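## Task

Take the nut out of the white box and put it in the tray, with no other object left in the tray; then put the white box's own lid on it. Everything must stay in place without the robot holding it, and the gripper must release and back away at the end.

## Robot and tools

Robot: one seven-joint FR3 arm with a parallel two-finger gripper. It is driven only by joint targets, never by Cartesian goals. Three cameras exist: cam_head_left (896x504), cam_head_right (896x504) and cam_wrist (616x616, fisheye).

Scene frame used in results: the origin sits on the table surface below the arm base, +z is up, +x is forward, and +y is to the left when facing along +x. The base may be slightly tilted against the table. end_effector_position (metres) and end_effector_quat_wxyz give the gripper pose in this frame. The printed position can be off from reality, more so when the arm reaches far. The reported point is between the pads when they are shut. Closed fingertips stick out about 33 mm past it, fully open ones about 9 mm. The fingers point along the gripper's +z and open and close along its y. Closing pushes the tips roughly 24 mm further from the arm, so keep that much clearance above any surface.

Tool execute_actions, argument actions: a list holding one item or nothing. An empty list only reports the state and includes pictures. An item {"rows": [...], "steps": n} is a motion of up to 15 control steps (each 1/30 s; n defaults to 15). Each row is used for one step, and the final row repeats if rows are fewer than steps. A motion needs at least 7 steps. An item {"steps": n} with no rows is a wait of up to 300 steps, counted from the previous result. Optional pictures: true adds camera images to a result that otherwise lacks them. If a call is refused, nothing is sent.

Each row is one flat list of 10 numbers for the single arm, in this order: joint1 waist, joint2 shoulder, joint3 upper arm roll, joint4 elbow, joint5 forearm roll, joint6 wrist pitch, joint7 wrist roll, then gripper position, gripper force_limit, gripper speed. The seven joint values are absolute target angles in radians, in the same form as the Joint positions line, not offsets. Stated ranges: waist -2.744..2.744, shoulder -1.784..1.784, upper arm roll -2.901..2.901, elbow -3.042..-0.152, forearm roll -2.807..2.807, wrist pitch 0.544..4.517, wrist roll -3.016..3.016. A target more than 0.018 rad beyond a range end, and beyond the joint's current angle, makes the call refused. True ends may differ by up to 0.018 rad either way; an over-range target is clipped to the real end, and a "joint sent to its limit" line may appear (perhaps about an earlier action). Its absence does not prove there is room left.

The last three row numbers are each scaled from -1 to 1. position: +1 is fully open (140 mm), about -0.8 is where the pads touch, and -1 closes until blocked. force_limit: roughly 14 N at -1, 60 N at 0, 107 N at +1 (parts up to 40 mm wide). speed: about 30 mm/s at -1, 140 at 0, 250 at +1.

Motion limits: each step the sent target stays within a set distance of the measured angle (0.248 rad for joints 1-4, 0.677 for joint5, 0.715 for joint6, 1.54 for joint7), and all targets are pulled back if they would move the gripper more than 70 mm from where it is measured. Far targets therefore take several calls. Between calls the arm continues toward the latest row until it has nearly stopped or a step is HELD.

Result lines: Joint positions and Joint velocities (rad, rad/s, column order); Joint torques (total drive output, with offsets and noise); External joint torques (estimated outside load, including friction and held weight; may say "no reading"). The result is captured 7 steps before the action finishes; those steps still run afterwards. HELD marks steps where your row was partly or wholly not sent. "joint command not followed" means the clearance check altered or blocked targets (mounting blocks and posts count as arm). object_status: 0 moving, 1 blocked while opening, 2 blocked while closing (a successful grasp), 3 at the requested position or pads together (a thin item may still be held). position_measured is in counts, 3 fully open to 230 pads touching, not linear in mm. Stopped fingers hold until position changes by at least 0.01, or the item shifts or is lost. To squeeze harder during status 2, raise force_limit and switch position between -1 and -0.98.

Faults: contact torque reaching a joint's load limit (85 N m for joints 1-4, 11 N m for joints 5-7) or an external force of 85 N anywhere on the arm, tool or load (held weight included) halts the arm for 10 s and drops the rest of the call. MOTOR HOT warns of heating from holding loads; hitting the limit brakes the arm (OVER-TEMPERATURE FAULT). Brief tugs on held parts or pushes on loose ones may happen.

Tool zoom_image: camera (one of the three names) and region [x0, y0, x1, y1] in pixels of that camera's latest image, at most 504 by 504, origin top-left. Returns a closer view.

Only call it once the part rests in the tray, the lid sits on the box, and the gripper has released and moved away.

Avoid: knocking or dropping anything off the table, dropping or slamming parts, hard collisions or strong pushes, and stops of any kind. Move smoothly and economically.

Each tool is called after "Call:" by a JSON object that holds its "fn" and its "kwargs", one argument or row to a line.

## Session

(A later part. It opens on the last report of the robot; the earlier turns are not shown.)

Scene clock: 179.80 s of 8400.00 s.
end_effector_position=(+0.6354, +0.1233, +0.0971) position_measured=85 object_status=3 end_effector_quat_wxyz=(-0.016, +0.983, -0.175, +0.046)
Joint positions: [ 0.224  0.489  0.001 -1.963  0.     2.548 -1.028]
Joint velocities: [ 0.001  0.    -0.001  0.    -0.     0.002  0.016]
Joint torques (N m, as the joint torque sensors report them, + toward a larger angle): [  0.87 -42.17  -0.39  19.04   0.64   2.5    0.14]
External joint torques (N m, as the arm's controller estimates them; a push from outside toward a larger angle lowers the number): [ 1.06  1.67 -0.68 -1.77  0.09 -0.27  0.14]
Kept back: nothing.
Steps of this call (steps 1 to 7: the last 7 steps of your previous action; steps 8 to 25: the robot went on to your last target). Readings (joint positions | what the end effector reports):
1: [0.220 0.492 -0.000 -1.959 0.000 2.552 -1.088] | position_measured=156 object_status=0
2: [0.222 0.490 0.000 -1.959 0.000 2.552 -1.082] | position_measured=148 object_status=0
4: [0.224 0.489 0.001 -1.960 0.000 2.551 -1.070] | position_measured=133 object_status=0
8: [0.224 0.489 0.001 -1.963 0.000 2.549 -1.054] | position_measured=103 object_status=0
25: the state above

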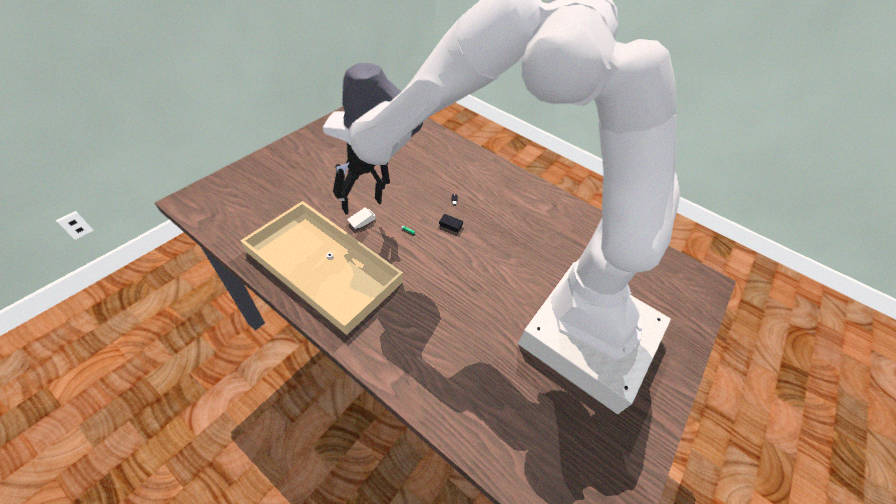

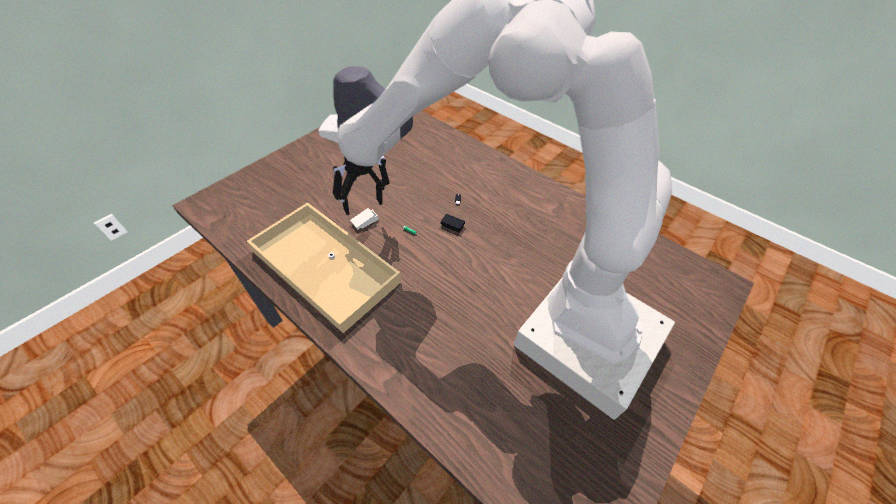

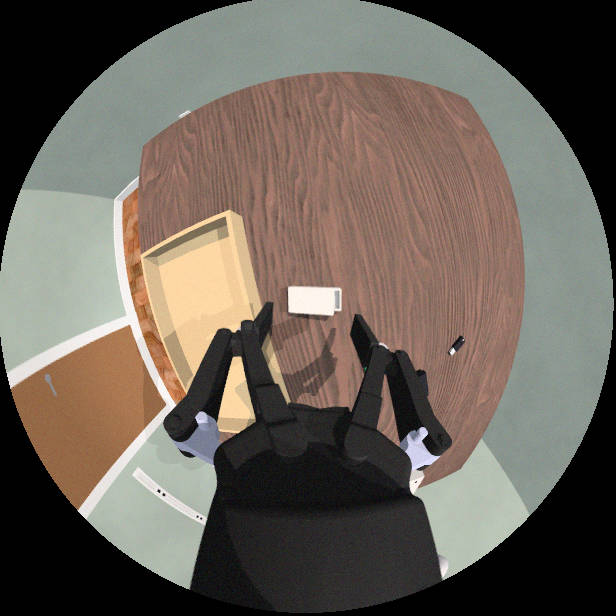

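Call:
{"fn": "execute_actions", "kwargs": {
  "actions": [
    {"rows":[[0.224,0.51,0,-1.96,0,2.555,-1.0,0.35,0,0],[0.224,0.53,0,-1.955,0,2.558,-1.0,0.35,0,0],[0.224,0.545,0,-1.952,0,2.558,-1.0,0.35,0,0],[0.224,0.555,0,-1.95,0,2.558,-1.0,0.35,0,0],[0.224,0.565,0,-1.95,0,2.558,-1.0,0.35,0,0]],"steps":15}
  ]
}}

Call:
{"fn": "execute_actions", "kwargs": {
  "actions": [
    {"steps":20}
  ],
  "pictures": true
}}

Call:
{"fn": "zoom_image", "kwargs": {
  "camera": "cam_wrist",
  "region": [250,260,380,350]
}}

Scene clock: 181.00 s of 8400.00 s.
end_effector_position=(+0.6199, +0.1202, +0.0562) position_measured=85 object_status=3 end_effector_quat_wxyz=(-0.007, +0.983, -0.183, +0.020)
Joint positions: [ 0.224  0.561  0.001 -1.952  0.     2.554 -1.012]
Joint velocities: [-0.     0.157 -0.001 -0.009 -0.001  0.001  0.028]
Joint torques (N m, as the joint torque sensors report them, + toward a larger angle): [  0.67 -50.73  -0.34  19.87   0.58   3.16   0.03]
External joint torques (N m, as the arm's controller estimates them; a push from outside toward a larger angle lowers the number): [ 0.85  0.76 -0.75 -3.54  0.04 -0.1   0.03]
Steps of this call (steps 1 to 28: the robot went on to your last target; steps 29 to 36: the first 8 steps of this action). Readings (joint positions | what the end effector reports):
29: [0.224 0.491 0.001 -1.962 0.000 2.548 -1.022] | position_measured=85 object_status=3
30: [0.224 0.497 0.001 -1.958 0.000 2.550 -1.020] | position_measured=85 object_status=3
32: [0.224 0.520 0.001 -1.953 0.000 2.554 -1.017] | position_measured=85 object_status=3
36: the state above

Scene clock: 181.67 s of 8400.00 s.
end_effector_position=(+0.6185, +0.1199, +0.0528) position_measured=85 object_status=3 end_effector_quat_wxyz=(-0.006, +0.982, -0.187, +0.018)
Joint positions: [ 0.224  0.567  0.001 -1.952  0.     2.555 -1.004]
Joint velocities: [ 0.    -0.001 -0.    -0.002 -0.    -0.     0.005]
Joint torques (N m, as the joint torque sensors report them, + toward a larger angle): [  1.24 -45.12  -0.39  20.25   0.49   3.06   0.13]
External joint torques (N m, as the arm's controller estimates them; a push from outside toward a larger angle lowers the number): [ 1.43 -0.48 -0.77  0.62  0.    0.46  0.13]
Kept back: nothing.
Steps of this call (steps 1 to 7: the last 7 steps of your previous action; steps 8 to 15: the robot went on to your last target; steps 16 to 20: nothing new was sent). Readings (joint positions | what the end effector reports):
1: [0.224 0.565 0.001 -1.953 0.000 2.554 -1.011] | position_measured=85 object_status=3
2: [0.224 0.566 0.001 -1.953 0.000 2.554 -1.010] | position_measured=85 object_status=3
4: [0.224 0.567 0.001 -1.952 0.000 2.555 -1.009] | position_measured=85 object_status=3
8: [0.224 0.567 0.001 -1.952 0.000 2.555 -1.007] | position_measured=85 object_status=3
20: the state above
The arm was judged still, so your last target was given up. Only a new action makes it travel on or press farther. Fingers that are still opening or closing keep moving.

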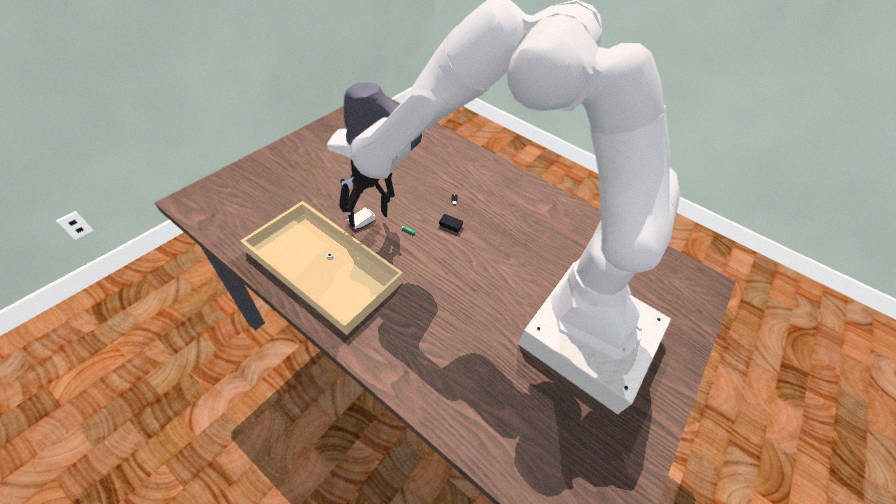

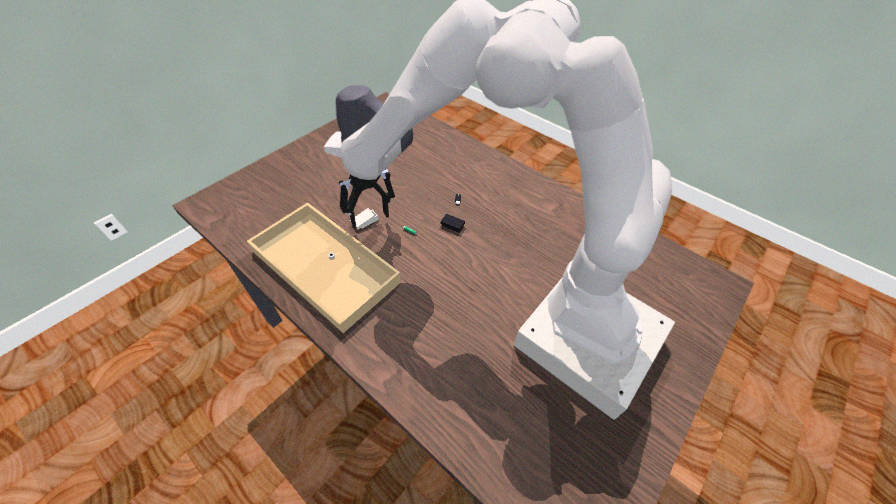

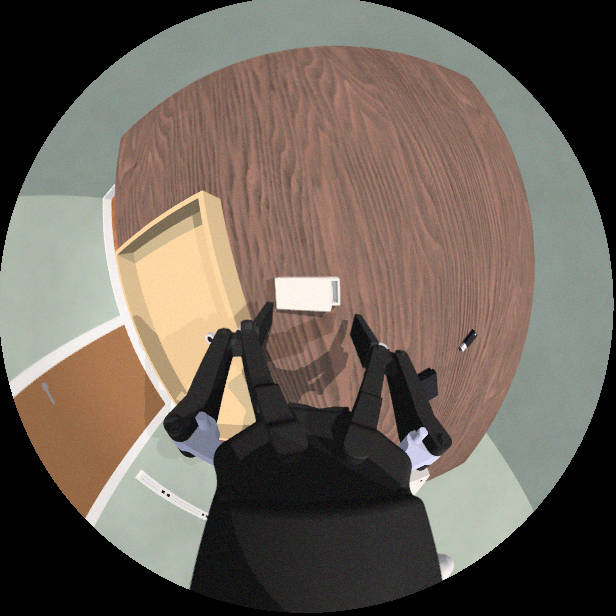

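Region (250, 260, 380, 350) of cam_wrist's 616x616 image, scaled by 3.877, with more detail than that image has; it fills the top 349 rows of this view, and the rest is white.

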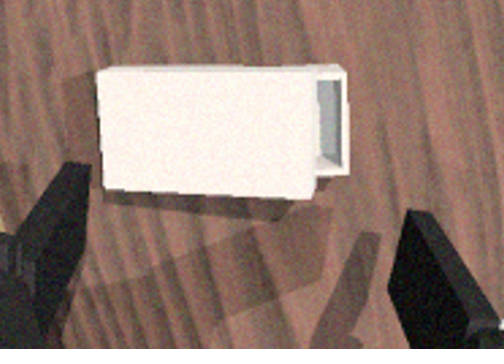

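Call:
{"fn": "execute_actions", "kwargs": {
  "actions": [
    {"rows":[[0.233,0.606,0,-1.886,0,2.528,-1.01,0.35,0,0]],"steps":15}
  ]
}}

Call:
{"fn": "execute_actions", "kwargs": {
  "actions": [
    {"rows":[[0.233,0.616,0,-1.88,0,2.525,-1.01,0.35,0,0],[0.233,0.626,0,-1.874,0,2.523,-1.01,0.35,0,0],[0.233,0.636,0,-1.868,0,2.52,-1.01,0.35,0,0],[0.233,0.646,0,-1.86,0,2.517,-1.01,0.35,0,0]],"steps":15}
  ]
}}

Call:
{"fn": "execute_actions", "kwargs": {
  "actions": [
    {"steps":20}
  ],
  "pictures": true
}}

Call:
{"fn": "zoom_image", "kwargs": {
  "camera": "cam_wrist",
  "region": [250,260,380,350]
}}

Scene clock: 182.40 s of 8400.00 s.
end_effector_position=(+0.6336, +0.1269, +0.0518) position_measured=85 object_status=3 end_effector_quat_wxyz=(-0.007, +0.983, -0.183, +0.021)
Joint positions: [ 0.231  0.603  0.    -1.89   0.     2.536 -1.005]
Joint velocities: [ 0.002  0.02  -0.     0.031 -0.    -0.034 -0.005]
Joint torques (N m, as the joint torque sensors report them, + toward a larger angle): [  2.77 -43.75  -0.02  20.74   0.69   2.54  -0.22]
External joint torques (N m, as the arm's controller estimates them; a push from outside toward a larger angle lowers the number): [ 3.2   2.48 -0.17  0.7   0.17 -0.09 -0.22]
Steps of this call (steps 1 to 14: nothing new was sent; steps 15 to 22: the first 8 steps of this action). Readings (joint positions | what the end effector reports):
15: [0.225 0.574 0.000 -1.938 0.000 2.550 -1.004] | position_measured=85 object_status=3
16: [0.226 0.585 0.000 -1.920 0.000 2.547 -1.004] | position_measured=85 object_status=3
18: [0.228 0.596 0.000 -1.901 0.000 2.543 -1.005] | position_measured=85 object_status=3
22: the state above

Scene clock: 182.90 s of 8400.00 s.
end_effector_position=(+0.6295, +0.1261, +0.0348) position_measured=85 object_status=3 end_effector_quat_wxyz=(-0.002, +0.983, -0.182, +0.008)
Joint positions: [ 0.231  0.643  0.    -1.865  0.     2.523 -1.006]
Joint velocities: [ 0.     0.071 -0.001  0.012  0.001 -0.031 -0.001]
Joint torques (N m, as the joint torque sensors report them, + toward a larger angle): [  2.21 -47.85   0.44  21.31   0.56   2.62  -0.29]
External joint torques (N m, as the arm's controller estimates them; a push from outside toward a larger angle lowers the number): [ 2.38  1.63 -0.03  0.1   0.04 -0.18 -0.29]
Steps of this call (steps 1 to 7: the last 7 steps of your previous action; steps 8 to 15: the first 8 steps of this action). Readings (joint positions | what the end effector reports):
8: [0.231 0.606 0.000 -1.886 0.000 2.531 -1.006] | position_measured=85 object_status=3
9: [0.231 0.609 0.000 -1.883 0.000 2.531 -1.006] | position_measured=85 object_status=3
11: [0.231 0.623 0.000 -1.873 0.000 2.528 -1.006] | position_measured=85 object_status=3
15: the state above

Scene clock: 183.57 s of 8400.00 s.
end_effector_position=(+0.6292, +0.1260, +0.0339) position_measured=85 object_status=3 end_effector_quat_wxyz=(-0.001, +0.983, -0.182, +0.006)
Joint positions: [ 0.231  0.646  0.    -1.862  0.     2.52  -1.007]
Joint velocities: [-0.001  0.     0.001  0.001  0.    -0.     0.002]
Joint torques (N m, as the joint torque sensors report them, + toward a larger angle): [  1.64 -45.75   0.12  19.88   0.61   2.21  -0.33]
External joint torques (N m, as the arm's controller estimates them; a push from outside toward a larger angle lowers the number): [ 1.82  0.95 -0.33  0.08  0.11 -0.35 -0.33]
Kept back: nothing.
Steps of this call (steps 1 to 7: the last 7 steps of your previous action; steps 8 to 15: the robot went on to your last target; steps 16 to 20: nothing new was sent). Readings (joint positions | what the end effector reports):
1: [0.231 0.645 0.000 -1.865 0.000 2.522 -1.006] | position_measured=85 object_status=3
2: [0.231 0.646 0.000 -1.864 0.000 2.521 -1.006] | position_measured=85 object_status=3
4: [0.231 0.646 0.000 -1.863 0.000 2.521 -1.007] | position_measured=85 object_status=3
8: [0.231 0.646 0.000 -1.862 0.000 2.520 -1.007] | position_measured=85 object_status=3
20: the state above
The arm was judged still, so your last target was given up. Only a new action makes it travel on or press farther. Fingers that are still opening or closing keep moving.

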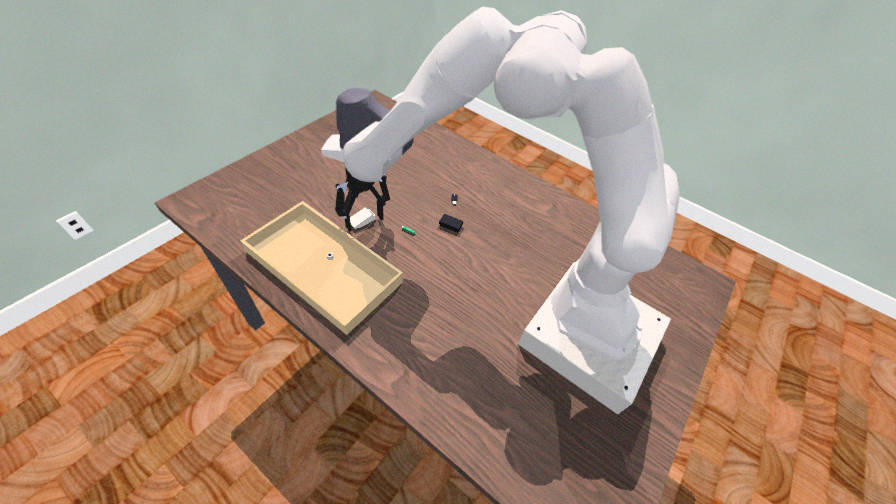

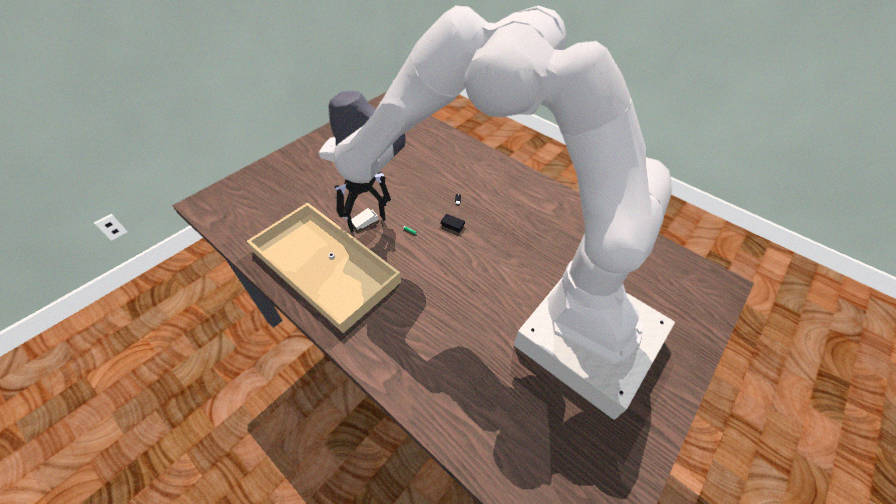

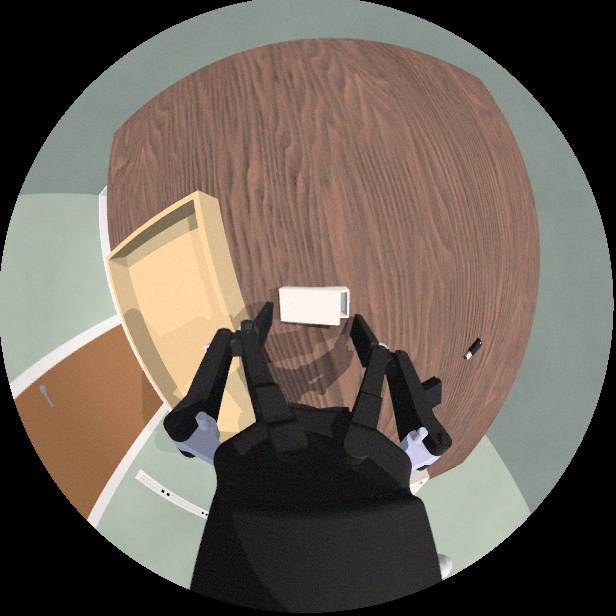

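Region (250, 260, 380, 350) of cam_wrist's 616x616 image, scaled by 3.877, with more detail than that image has; it fills the top 349 rows of this view, and the rest is white.

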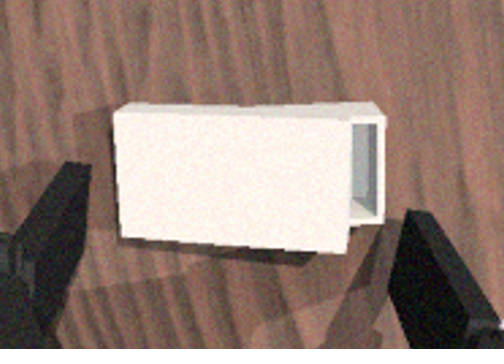

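Call:
{"fn": "execute_actions", "kwargs": {
  "actions": [
    {"rows":[[0.233,0.646,0,-1.862,0,2.52,-1.007,-0.02,-0.5,-0.7]],"steps":15}
  ]
}}

Call:
{"fn": "execute_actions", "kwargs": {
  "actions": [
    {"steps":20}
  ],
  "pictures": true
}}

Call:
{"fn": "zoom_image", "kwargs": {
  "camera": "cam_wrist",
  "region": [250,260,380,350]
}}

Scene clock: 184.13 s of 8400.00 s.
end_effector_position=(+0.6292, +0.1261, +0.0339) position_measured=108 object_status=0 end_effector_quat_wxyz=(-0.001, +0.983, -0.182, +0.006)
Joint positions: [ 0.231  0.646  0.    -1.862  0.     2.52  -1.007]
Joint velocities: [ 0.001 -0.001  0.     0.001 -0.     0.     0.002]
Joint torques (N m, as the joint torque sensors report them, + toward a larger angle): [  2.17 -45.99   0.16  18.36   0.56   2.72  -0.11]
External joint torques (N m, as the arm's controller estimates them; a push from outside toward a larger angle lowers the number): [ 2.2   0.96 -0.41 -1.59  0.06  0.14 -0.11]
Steps of this call (steps 1 to 9: nothing new was sent; steps 10 to 17: the first 8 steps of this action). Readings (joint positions | what the end effector reports):
10: [0.231 0.646 0.000 -1.862 0.000 2.519 -1.007] | position_measured=85 object_status=0
11: [0.231 0.646 0.000 -1.862 0.000 2.519 -1.007] | position_measured=87 object_status=0
13: [0.231 0.646 0.000 -1.862 0.000 2.520 -1.007] | position_measured=94 object_status=0
17: the state above

Scene clock: 184.80 s of 8400.00 s.
end_effector_position=(+0.6302, +0.1261, +0.0355) position_measured=131 object_status=3 end_effector_quat_wxyz=(-0.001, +0.983, -0.182, +0.008)
Joint positions: [ 0.231  0.644 -0.    -1.862  0.     2.52  -1.007]
Joint velocities: [-0.     0.    -0.001 -0.     0.001 -0.    -0.001]
Joint torques (N m, as the joint torque sensors report them, + toward a larger angle): [  2.04 -44.51   0.03  18.07   0.49   2.68  -0.08]
External joint torques (N m, as the arm's controller estimates them; a push from outside toward a larger angle lowers the number): [ 2.43  2.05 -0.23 -1.7  -0.02  0.13 -0.08]
Kept back: nothing.
Steps of this call (steps 1 to 7: the last 7 steps of your previous action; steps 8 to 15: the robot went on to your last target; steps 16 to 20: nothing new was sent). Readings (joint positions | what the end effector reports):
1: [0.231 0.646 0.000 -1.862 0.000 2.520 -1.007] | position_measured=111 object_status=0
2: [0.231 0.646 0.000 -1.862 0.000 2.520 -1.007] | position_measured=115 object_status=0
4: [0.231 0.646 0.000 -1.862 0.000 2.520 -1.007] | position_measured=121 object_status=0
8: [0.231 0.644 -0.000 -1.862 0.000 2.520 -1.007] | position_measured=131 object_status=0
20: the state above
The arm was judged still, so your last target was given up. Only a new action makes it travel on or press farther. Fingers that are still opening or closing keep moving.

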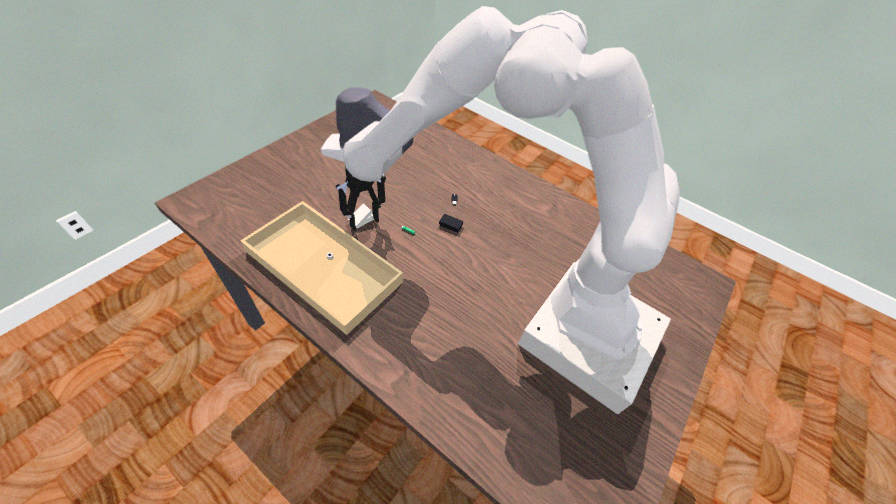

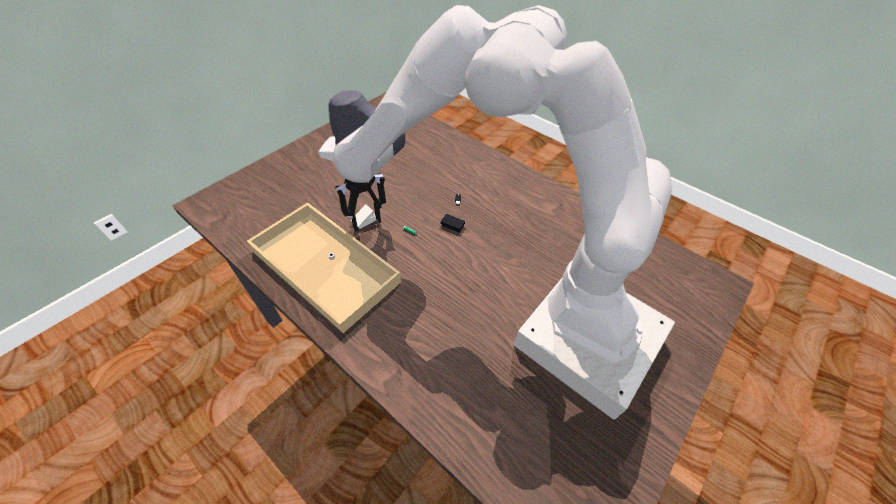

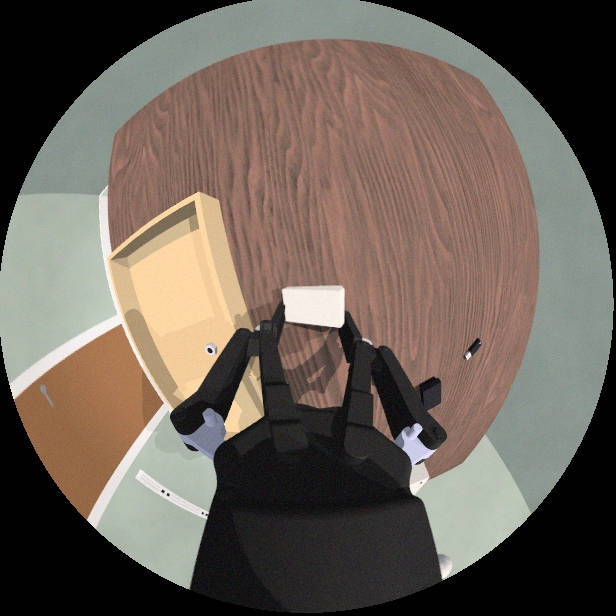

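Region (250, 260, 380, 350) of cam_wrist's 616x616 image, scaled by 3.877, with more detail than that image has; it fills the top 349 rows of this view, and the rest is white.

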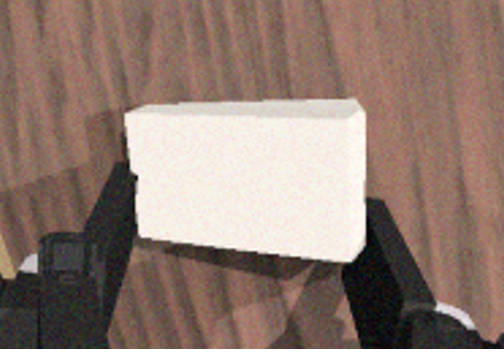

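Call:
{"fn": "execute_actions", "kwargs": {
  "actions": [
    {"rows":[[0.233,0.642,0,-1.862,0,2.52,-1.007,-0.04,-0.5,-0.8],[0.233,0.642,0,-1.862,0,2.52,-1.007,-0.04,-0.5,-0.8],[0.233,0.642,0,-1.862,0,2.52,-1.007,-1,-0.5,-0.8]],"steps":15}
  ]
}}

Call:
{"fn": "execute_actions", "kwargs": {
  "actions": [
    {"steps":15}
  ],
  "pictures": true
}}

Call:
{"fn": "zoom_image", "kwargs": {
  "camera": "cam_wrist",
  "region": [250,260,380,350]
}}

Call:
{"fn": "zoom_image", "kwargs": {
  "camera": "cam_head_left",
  "region": [335,190,390,240]
}}

Scene clock: 187.80 s of 8400.00 s.
end_effector_position=(+0.6310, +0.1263, +0.0369) position_measured=137 object_status=0 end_effector_quat_wxyz=(-0.002, +0.983, -0.182, +0.009)
Joint positions: [ 0.231  0.641 -0.    -1.862  0.     2.52  -1.007]
Joint velocities: [-0.001  0.    -0.    -0.    -0.001 -0.     0.   ]
Joint torques (N m, as the joint torque sensors report them, + toward a larger angle): [  2.07 -45.94   0.64  18.35   0.56   2.65  -0.04]
External joint torques (N m, as the arm's controller estimates them; a push from outside toward a larger angle lowers the number): [ 2.37  0.78  0.3  -1.54  0.05  0.08 -0.04]
Steps of this call (steps 1 to 82: nothing new was sent; steps 83 to 90: the first 8 steps of this action). Readings (joint positions | what the end effector reports):
83: [0.231 0.643 -0.000 -1.862 0.000 2.520 -1.007] | position_measured=131 object_status=0
84: [0.231 0.642 -0.000 -1.862 0.000 2.520 -1.007] | position_measured=133 object_status=0
86: [0.231 0.641 -0.000 -1.862 0.000 2.520 -1.007] | position_measured=136 object_status=0
90: the state above

Scene clock: 188.30 s of 8400.00 s.
end_effector_position=(+0.6310, +0.1263, +0.0369) position_measured=137 object_status=2 end_effector_quat_wxyz=(-0.002, +0.983, -0.182, +0.009)
Joint positions: [ 0.231  0.641 -0.    -1.862  0.     2.52  -1.007]
Joint velocities: [0.001 0.001 0.    0.001 0.    0.    0.   ]
Joint torques (N m, as the joint torque sensors report them, + toward a larger angle): [  1.9  -45.68   0.3   17.93   0.62   2.76  -0.06]
External joint torques (N m, as the arm's controller estimates them; a push from outside toward a larger angle lowers the number): [ 1.99  0.9  -0.21 -1.9   0.12  0.2  -0.06]
Kept back: nothing.
Steps of this call (steps 1 to 7: the last 7 steps of your previous action; steps 8 to 15: the robot went on to your last target). Readings (joint positions | what the end effector reports):
1: [0.231 0.641 -0.000 -1.862 0.000 2.520 -1.007] | position_measured=137 object_status=0
2: [0.231 0.641 -0.000 -1.862 0.000 2.520 -1.007] | position_measured=137 object_status=2
4: [0.231 0.641 -0.000 -1.862 0.000 2.520 -1.007] | position_measured=137 object_status=2
8: [0.231 0.641 -0.000 -1.862 0.000 2.520 -1.007] | position_measured=137 object_status=2
15: the state above
The arm was judged still, so your last target was given up. Only a new action makes it travel on or press farther. Fingers that are still opening or closing keep moving.

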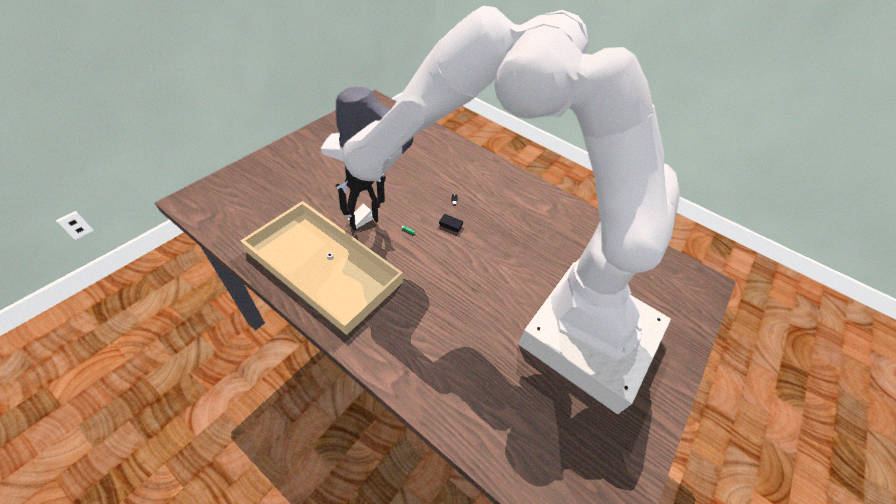

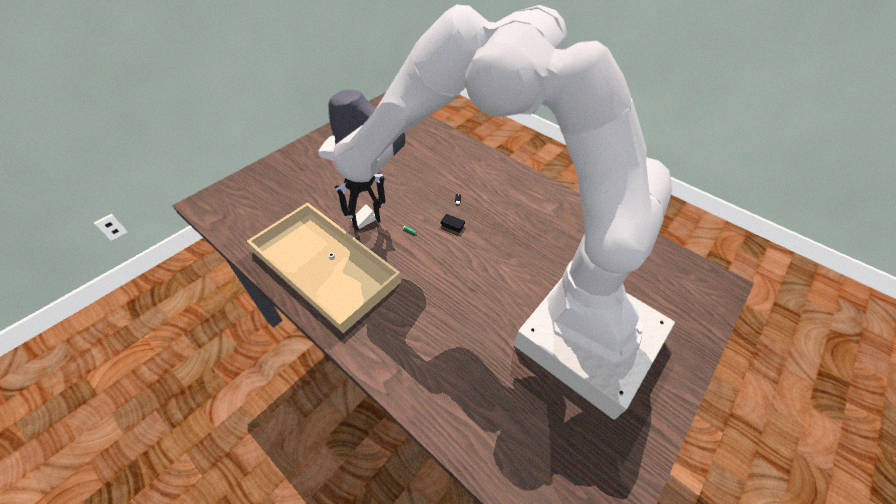

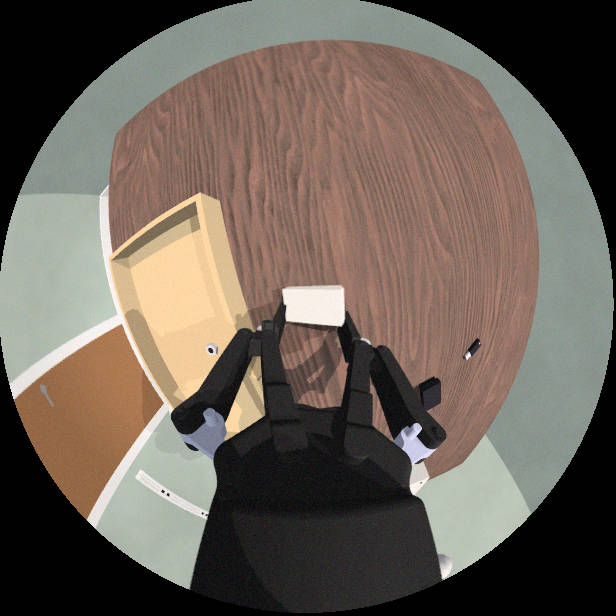

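Region (250, 260, 380, 350) of cam_wrist's 616x616 image, scaled by 3.877, with more detail than that image has; it fills the top 349 rows of this view, and the rest is white.

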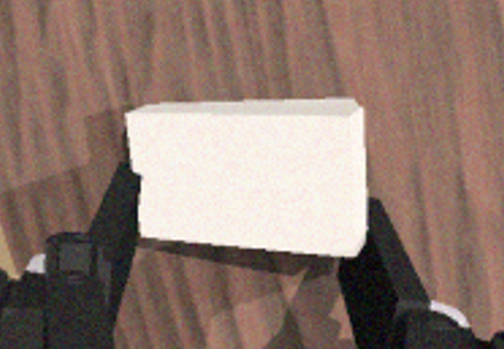

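Region (335, 190, 390, 240) of cam_head_left's 896x504 image, scaled by 9.164, with more detail than that image has; it fills the top 458 rows of this view, and the rest is white.

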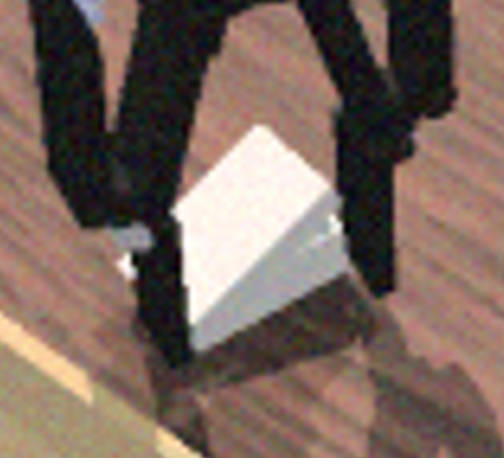

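Call:
{"fn": "execute_actions", "kwargs": {
  "actions": [
    {"rows":[[0.233,0.635,0,-1.864,0,2.522,-1.007,-1,-0.5,-0.8],[0.233,0.625,0,-1.87,0,2.525,-1.007,-1,-0.5,-0.8],[0.233,0.615,0,-1.876,0,2.528,-1.007,-1,-0.5,-0.8],[0.233,0.605,0,-1.882,0,2.53,-1.007,-1,-0.5,-0.8],[0.233,0.595,0,-1.888,0,2.533,-1.007,-1,-0.5,-0.8],[0.233,0.585,0,-1.894,0,2.536,-1.007,-1,-0.5,-0.8],[0.233,0.572,0,-1.90,0,2.539,-1.007,-1,-0.5,-0.8]],"steps":15}
  ]
}}

Call:
{"fn": "execute_actions", "kwargs": {
  "actions": [
    {"steps":20}
  ],
  "pictures": true
}}

Call:
{"fn": "zoom_image", "kwargs": {
  "camera": "cam_wrist",
  "region": [250,250,380,350]
}}

Call:
{"fn": "zoom_image", "kwargs": {
  "camera": "cam_head_left",
  "region": [335,185,390,240]
}}

Scene clock: 189.30 s of 8400.00 s.
end_effector_position=(+0.6350, +0.1272, +0.0588) position_measured=137 object_status=2 end_effector_quat_wxyz=(-0.007, +0.983, -0.182, +0.022)
Joint positions: [ 0.231  0.591 -0.    -1.891  0.     2.528 -1.007]
Joint velocities: [ 0.    -0.255 -0.002 -0.076  0.001  0.053  0.002]
Joint torques (N m, as the joint torque sensors report them, + toward a larger angle): [  1.11 -42.86   0.46  17.75   0.57   3.07  -0.08]
External joint torques (N m, as the arm's controller estimates them; a push from outside toward a larger angle lowers the number): [ 1.45  0.11  0.22 -1.99  0.04  0.5  -0.08]
Steps of this call (steps 1 to 22: nothing new was sent; steps 23 to 30: the first 8 steps of this action). Readings (joint positions | what the end effector reports):
23: [0.231 0.641 -0.000 -1.862 0.000 2.520 -1.007] | position_measured=137 object_status=2
24: [0.231 0.639 -0.000 -1.864 0.000 2.520 -1.007] | position_measured=137 object_status=2
26: [0.231 0.627 -0.000 -1.872 0.000 2.521 -1.007] | position_measured=137 object_status=2
30: the state above

Scene clock: 189.97 s of 8400.00 s.
end_effector_position=(+0.6402, +0.1282, +0.0692) position_measured=137 object_status=2 end_effector_quat_wxyz=(-0.011, +0.983, -0.182, +0.032)
Joint positions: [ 0.231  0.572 -0.    -1.898  0.     2.536 -1.007]
Joint velocities: [0.001 0.001 0.    0.    0.001 0.001 0.   ]
Joint torques (N m, as the joint torque sensors report them, + toward a larger angle): [  1.7  -44.88   0.12  17.3    0.65   3.09  -0.23]
External joint torques (N m, as the arm's controller estimates them; a push from outside toward a larger angle lowers the number): [ 1.8   0.66 -0.33 -3.12  0.12  0.4  -0.22]
Kept back: nothing.
Steps of this call (steps 1 to 7: the last 7 steps of your previous action; steps 8 to 20: the robot went on to your last target). Readings (joint positions | what the end effector reports):
1: [0.231 0.583 -0.000 -1.893 0.000 2.530 -1.007] | position_measured=137 object_status=2
2: [0.231 0.578 -0.000 -1.893 0.000 2.531 -1.007] | position_measured=137 object_status=2
4: [0.231 0.573 -0.000 -1.894 0.000 2.534 -1.007] | position_measured=137 object_status=2
8: [0.231 0.572 -0.000 -1.897 0.000 2.535 -1.007] | position_measured=137 object_status=2
20: the state above

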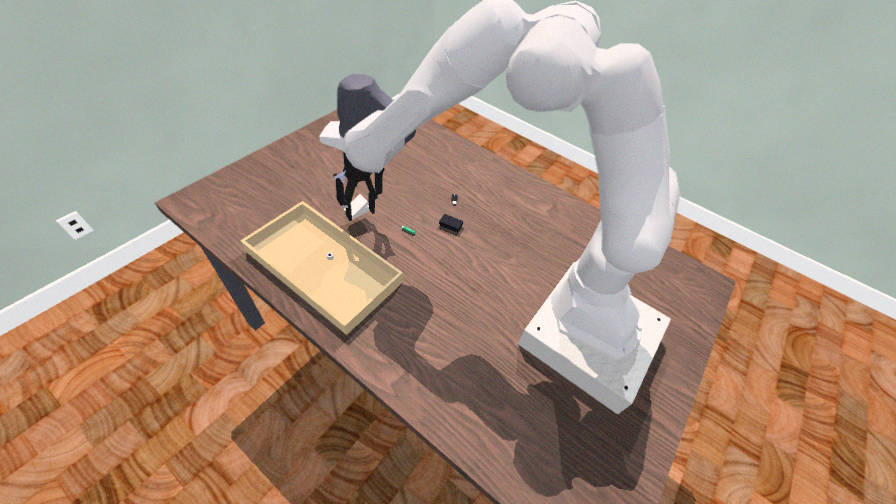

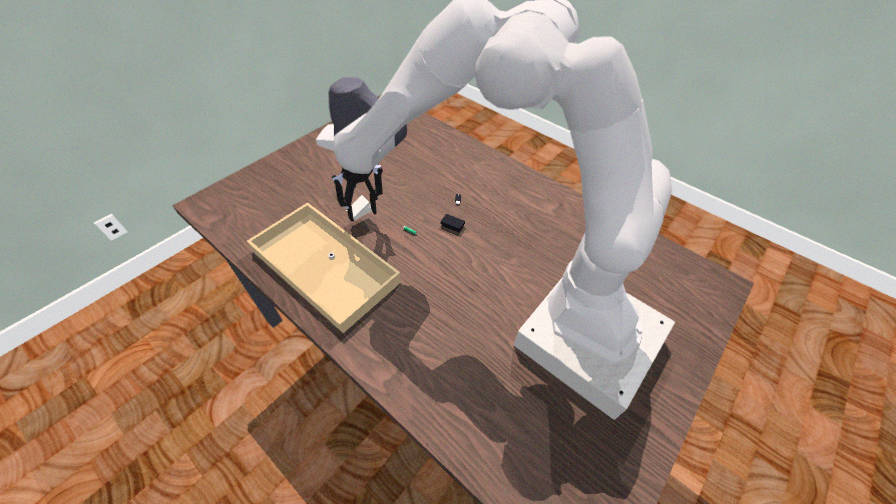

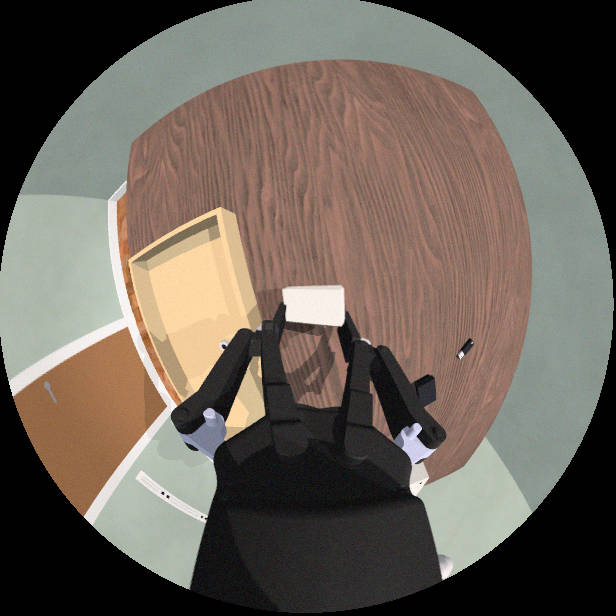

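Region (250, 250, 380, 350) of cam_wrist's 616x616 image, scaled by 3.877, with more detail than that image has; it fills the top 388 rows of this view, and the rest is white.

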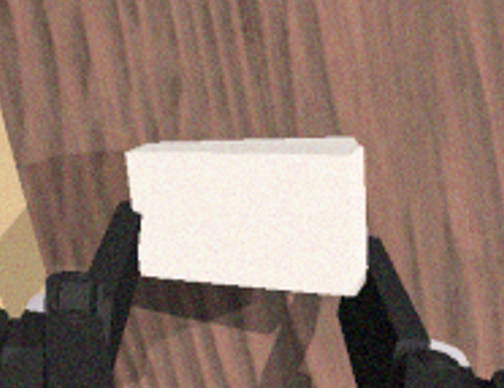

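Region (335, 185, 390, 240) of cam_head_left's 896x504 image, scaled by 9.164, with more detail than that image has.

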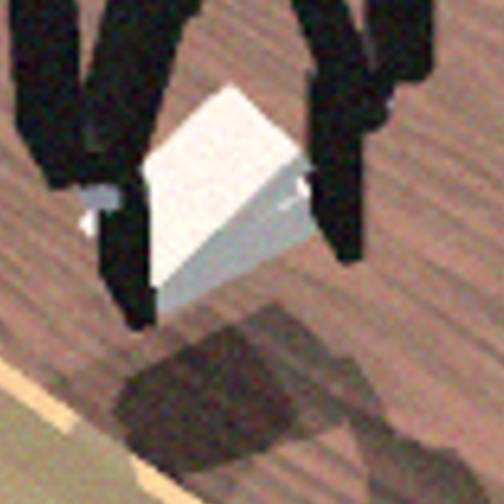

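Call:
{"fn": "execute_actions", "kwargs": {
  "actions": []
}}

Scene clock: 191.10 s of 8400.00 s.
end_effector_position=(+0.6402, +0.1282, +0.0692) position_measured=137 object_status=2 end_effector_quat_wxyz=(-0.011, +0.983, -0.182, +0.032)
Joint positions: [ 0.231  0.572 -0.    -1.898  0.     2.536 -1.007]
Joint velocities: [-0.    -0.001 -0.    -0.001 -0.001 -0.     0.   ]
Joint torques (N m, as the joint torque sensors report them, + toward a larger angle): [  1.78 -44.48   0.86  18.91   0.59   3.18  -0.09]
External joint torques (N m, as the arm's controller estimates them; a push from outside toward a larger angle lowers the number): [ 2.02  1.18  0.54 -1.58  0.06  0.49 -0.09]
Kept back: nothing.
Steps of this call (steps 1 to 15: the robot went on to your last target; steps 16 to 34: nothing new was sent). Readings (joint positions | what the end effector reports):
1: [0.231 0.572 -0.000 -1.898 0.000 2.536 -1.007] | position_measured=137 object_status=2
2: [0.231 0.572 -0.000 -1.898 0.000 2.536 -1.007] | position_measured=137 object_status=2
4: [0.231 0.572 -0.000 -1.898 0.000 2.536 -1.007] | position_measured=137 object_status=2
8: [0.231 0.572 -0.000 -1.898 0.000 2.536 -1.007] | position_measured=137 object_status=2
34: the state above
The arm was judged still, so your last target was given up. Only a new action makes it travel on or press farther. Fingers that are still opening or closing keep moving.

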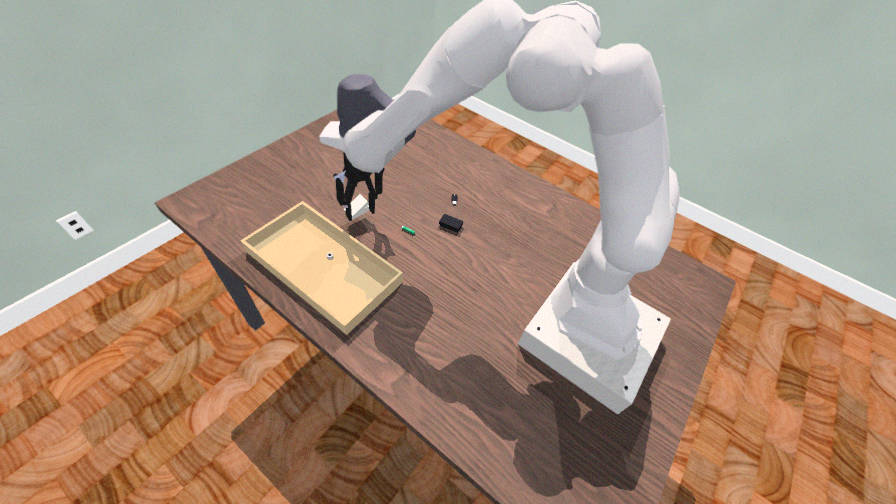

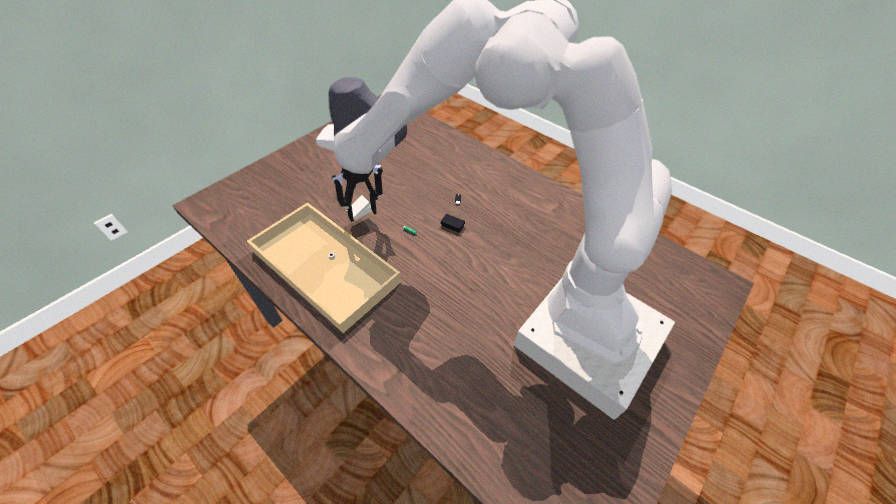

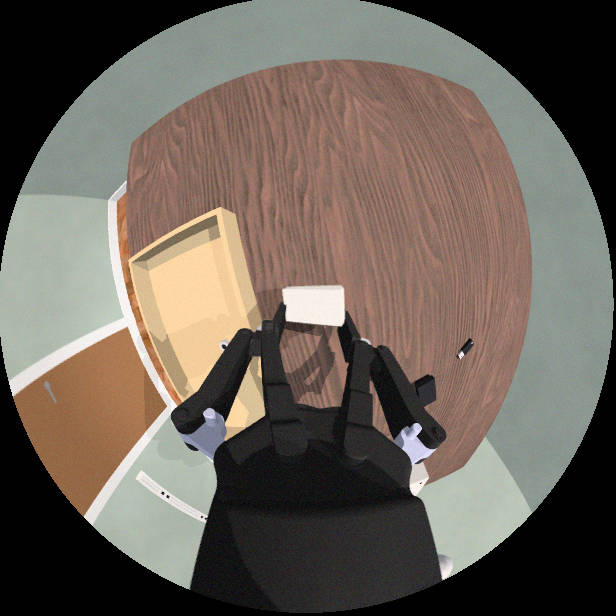

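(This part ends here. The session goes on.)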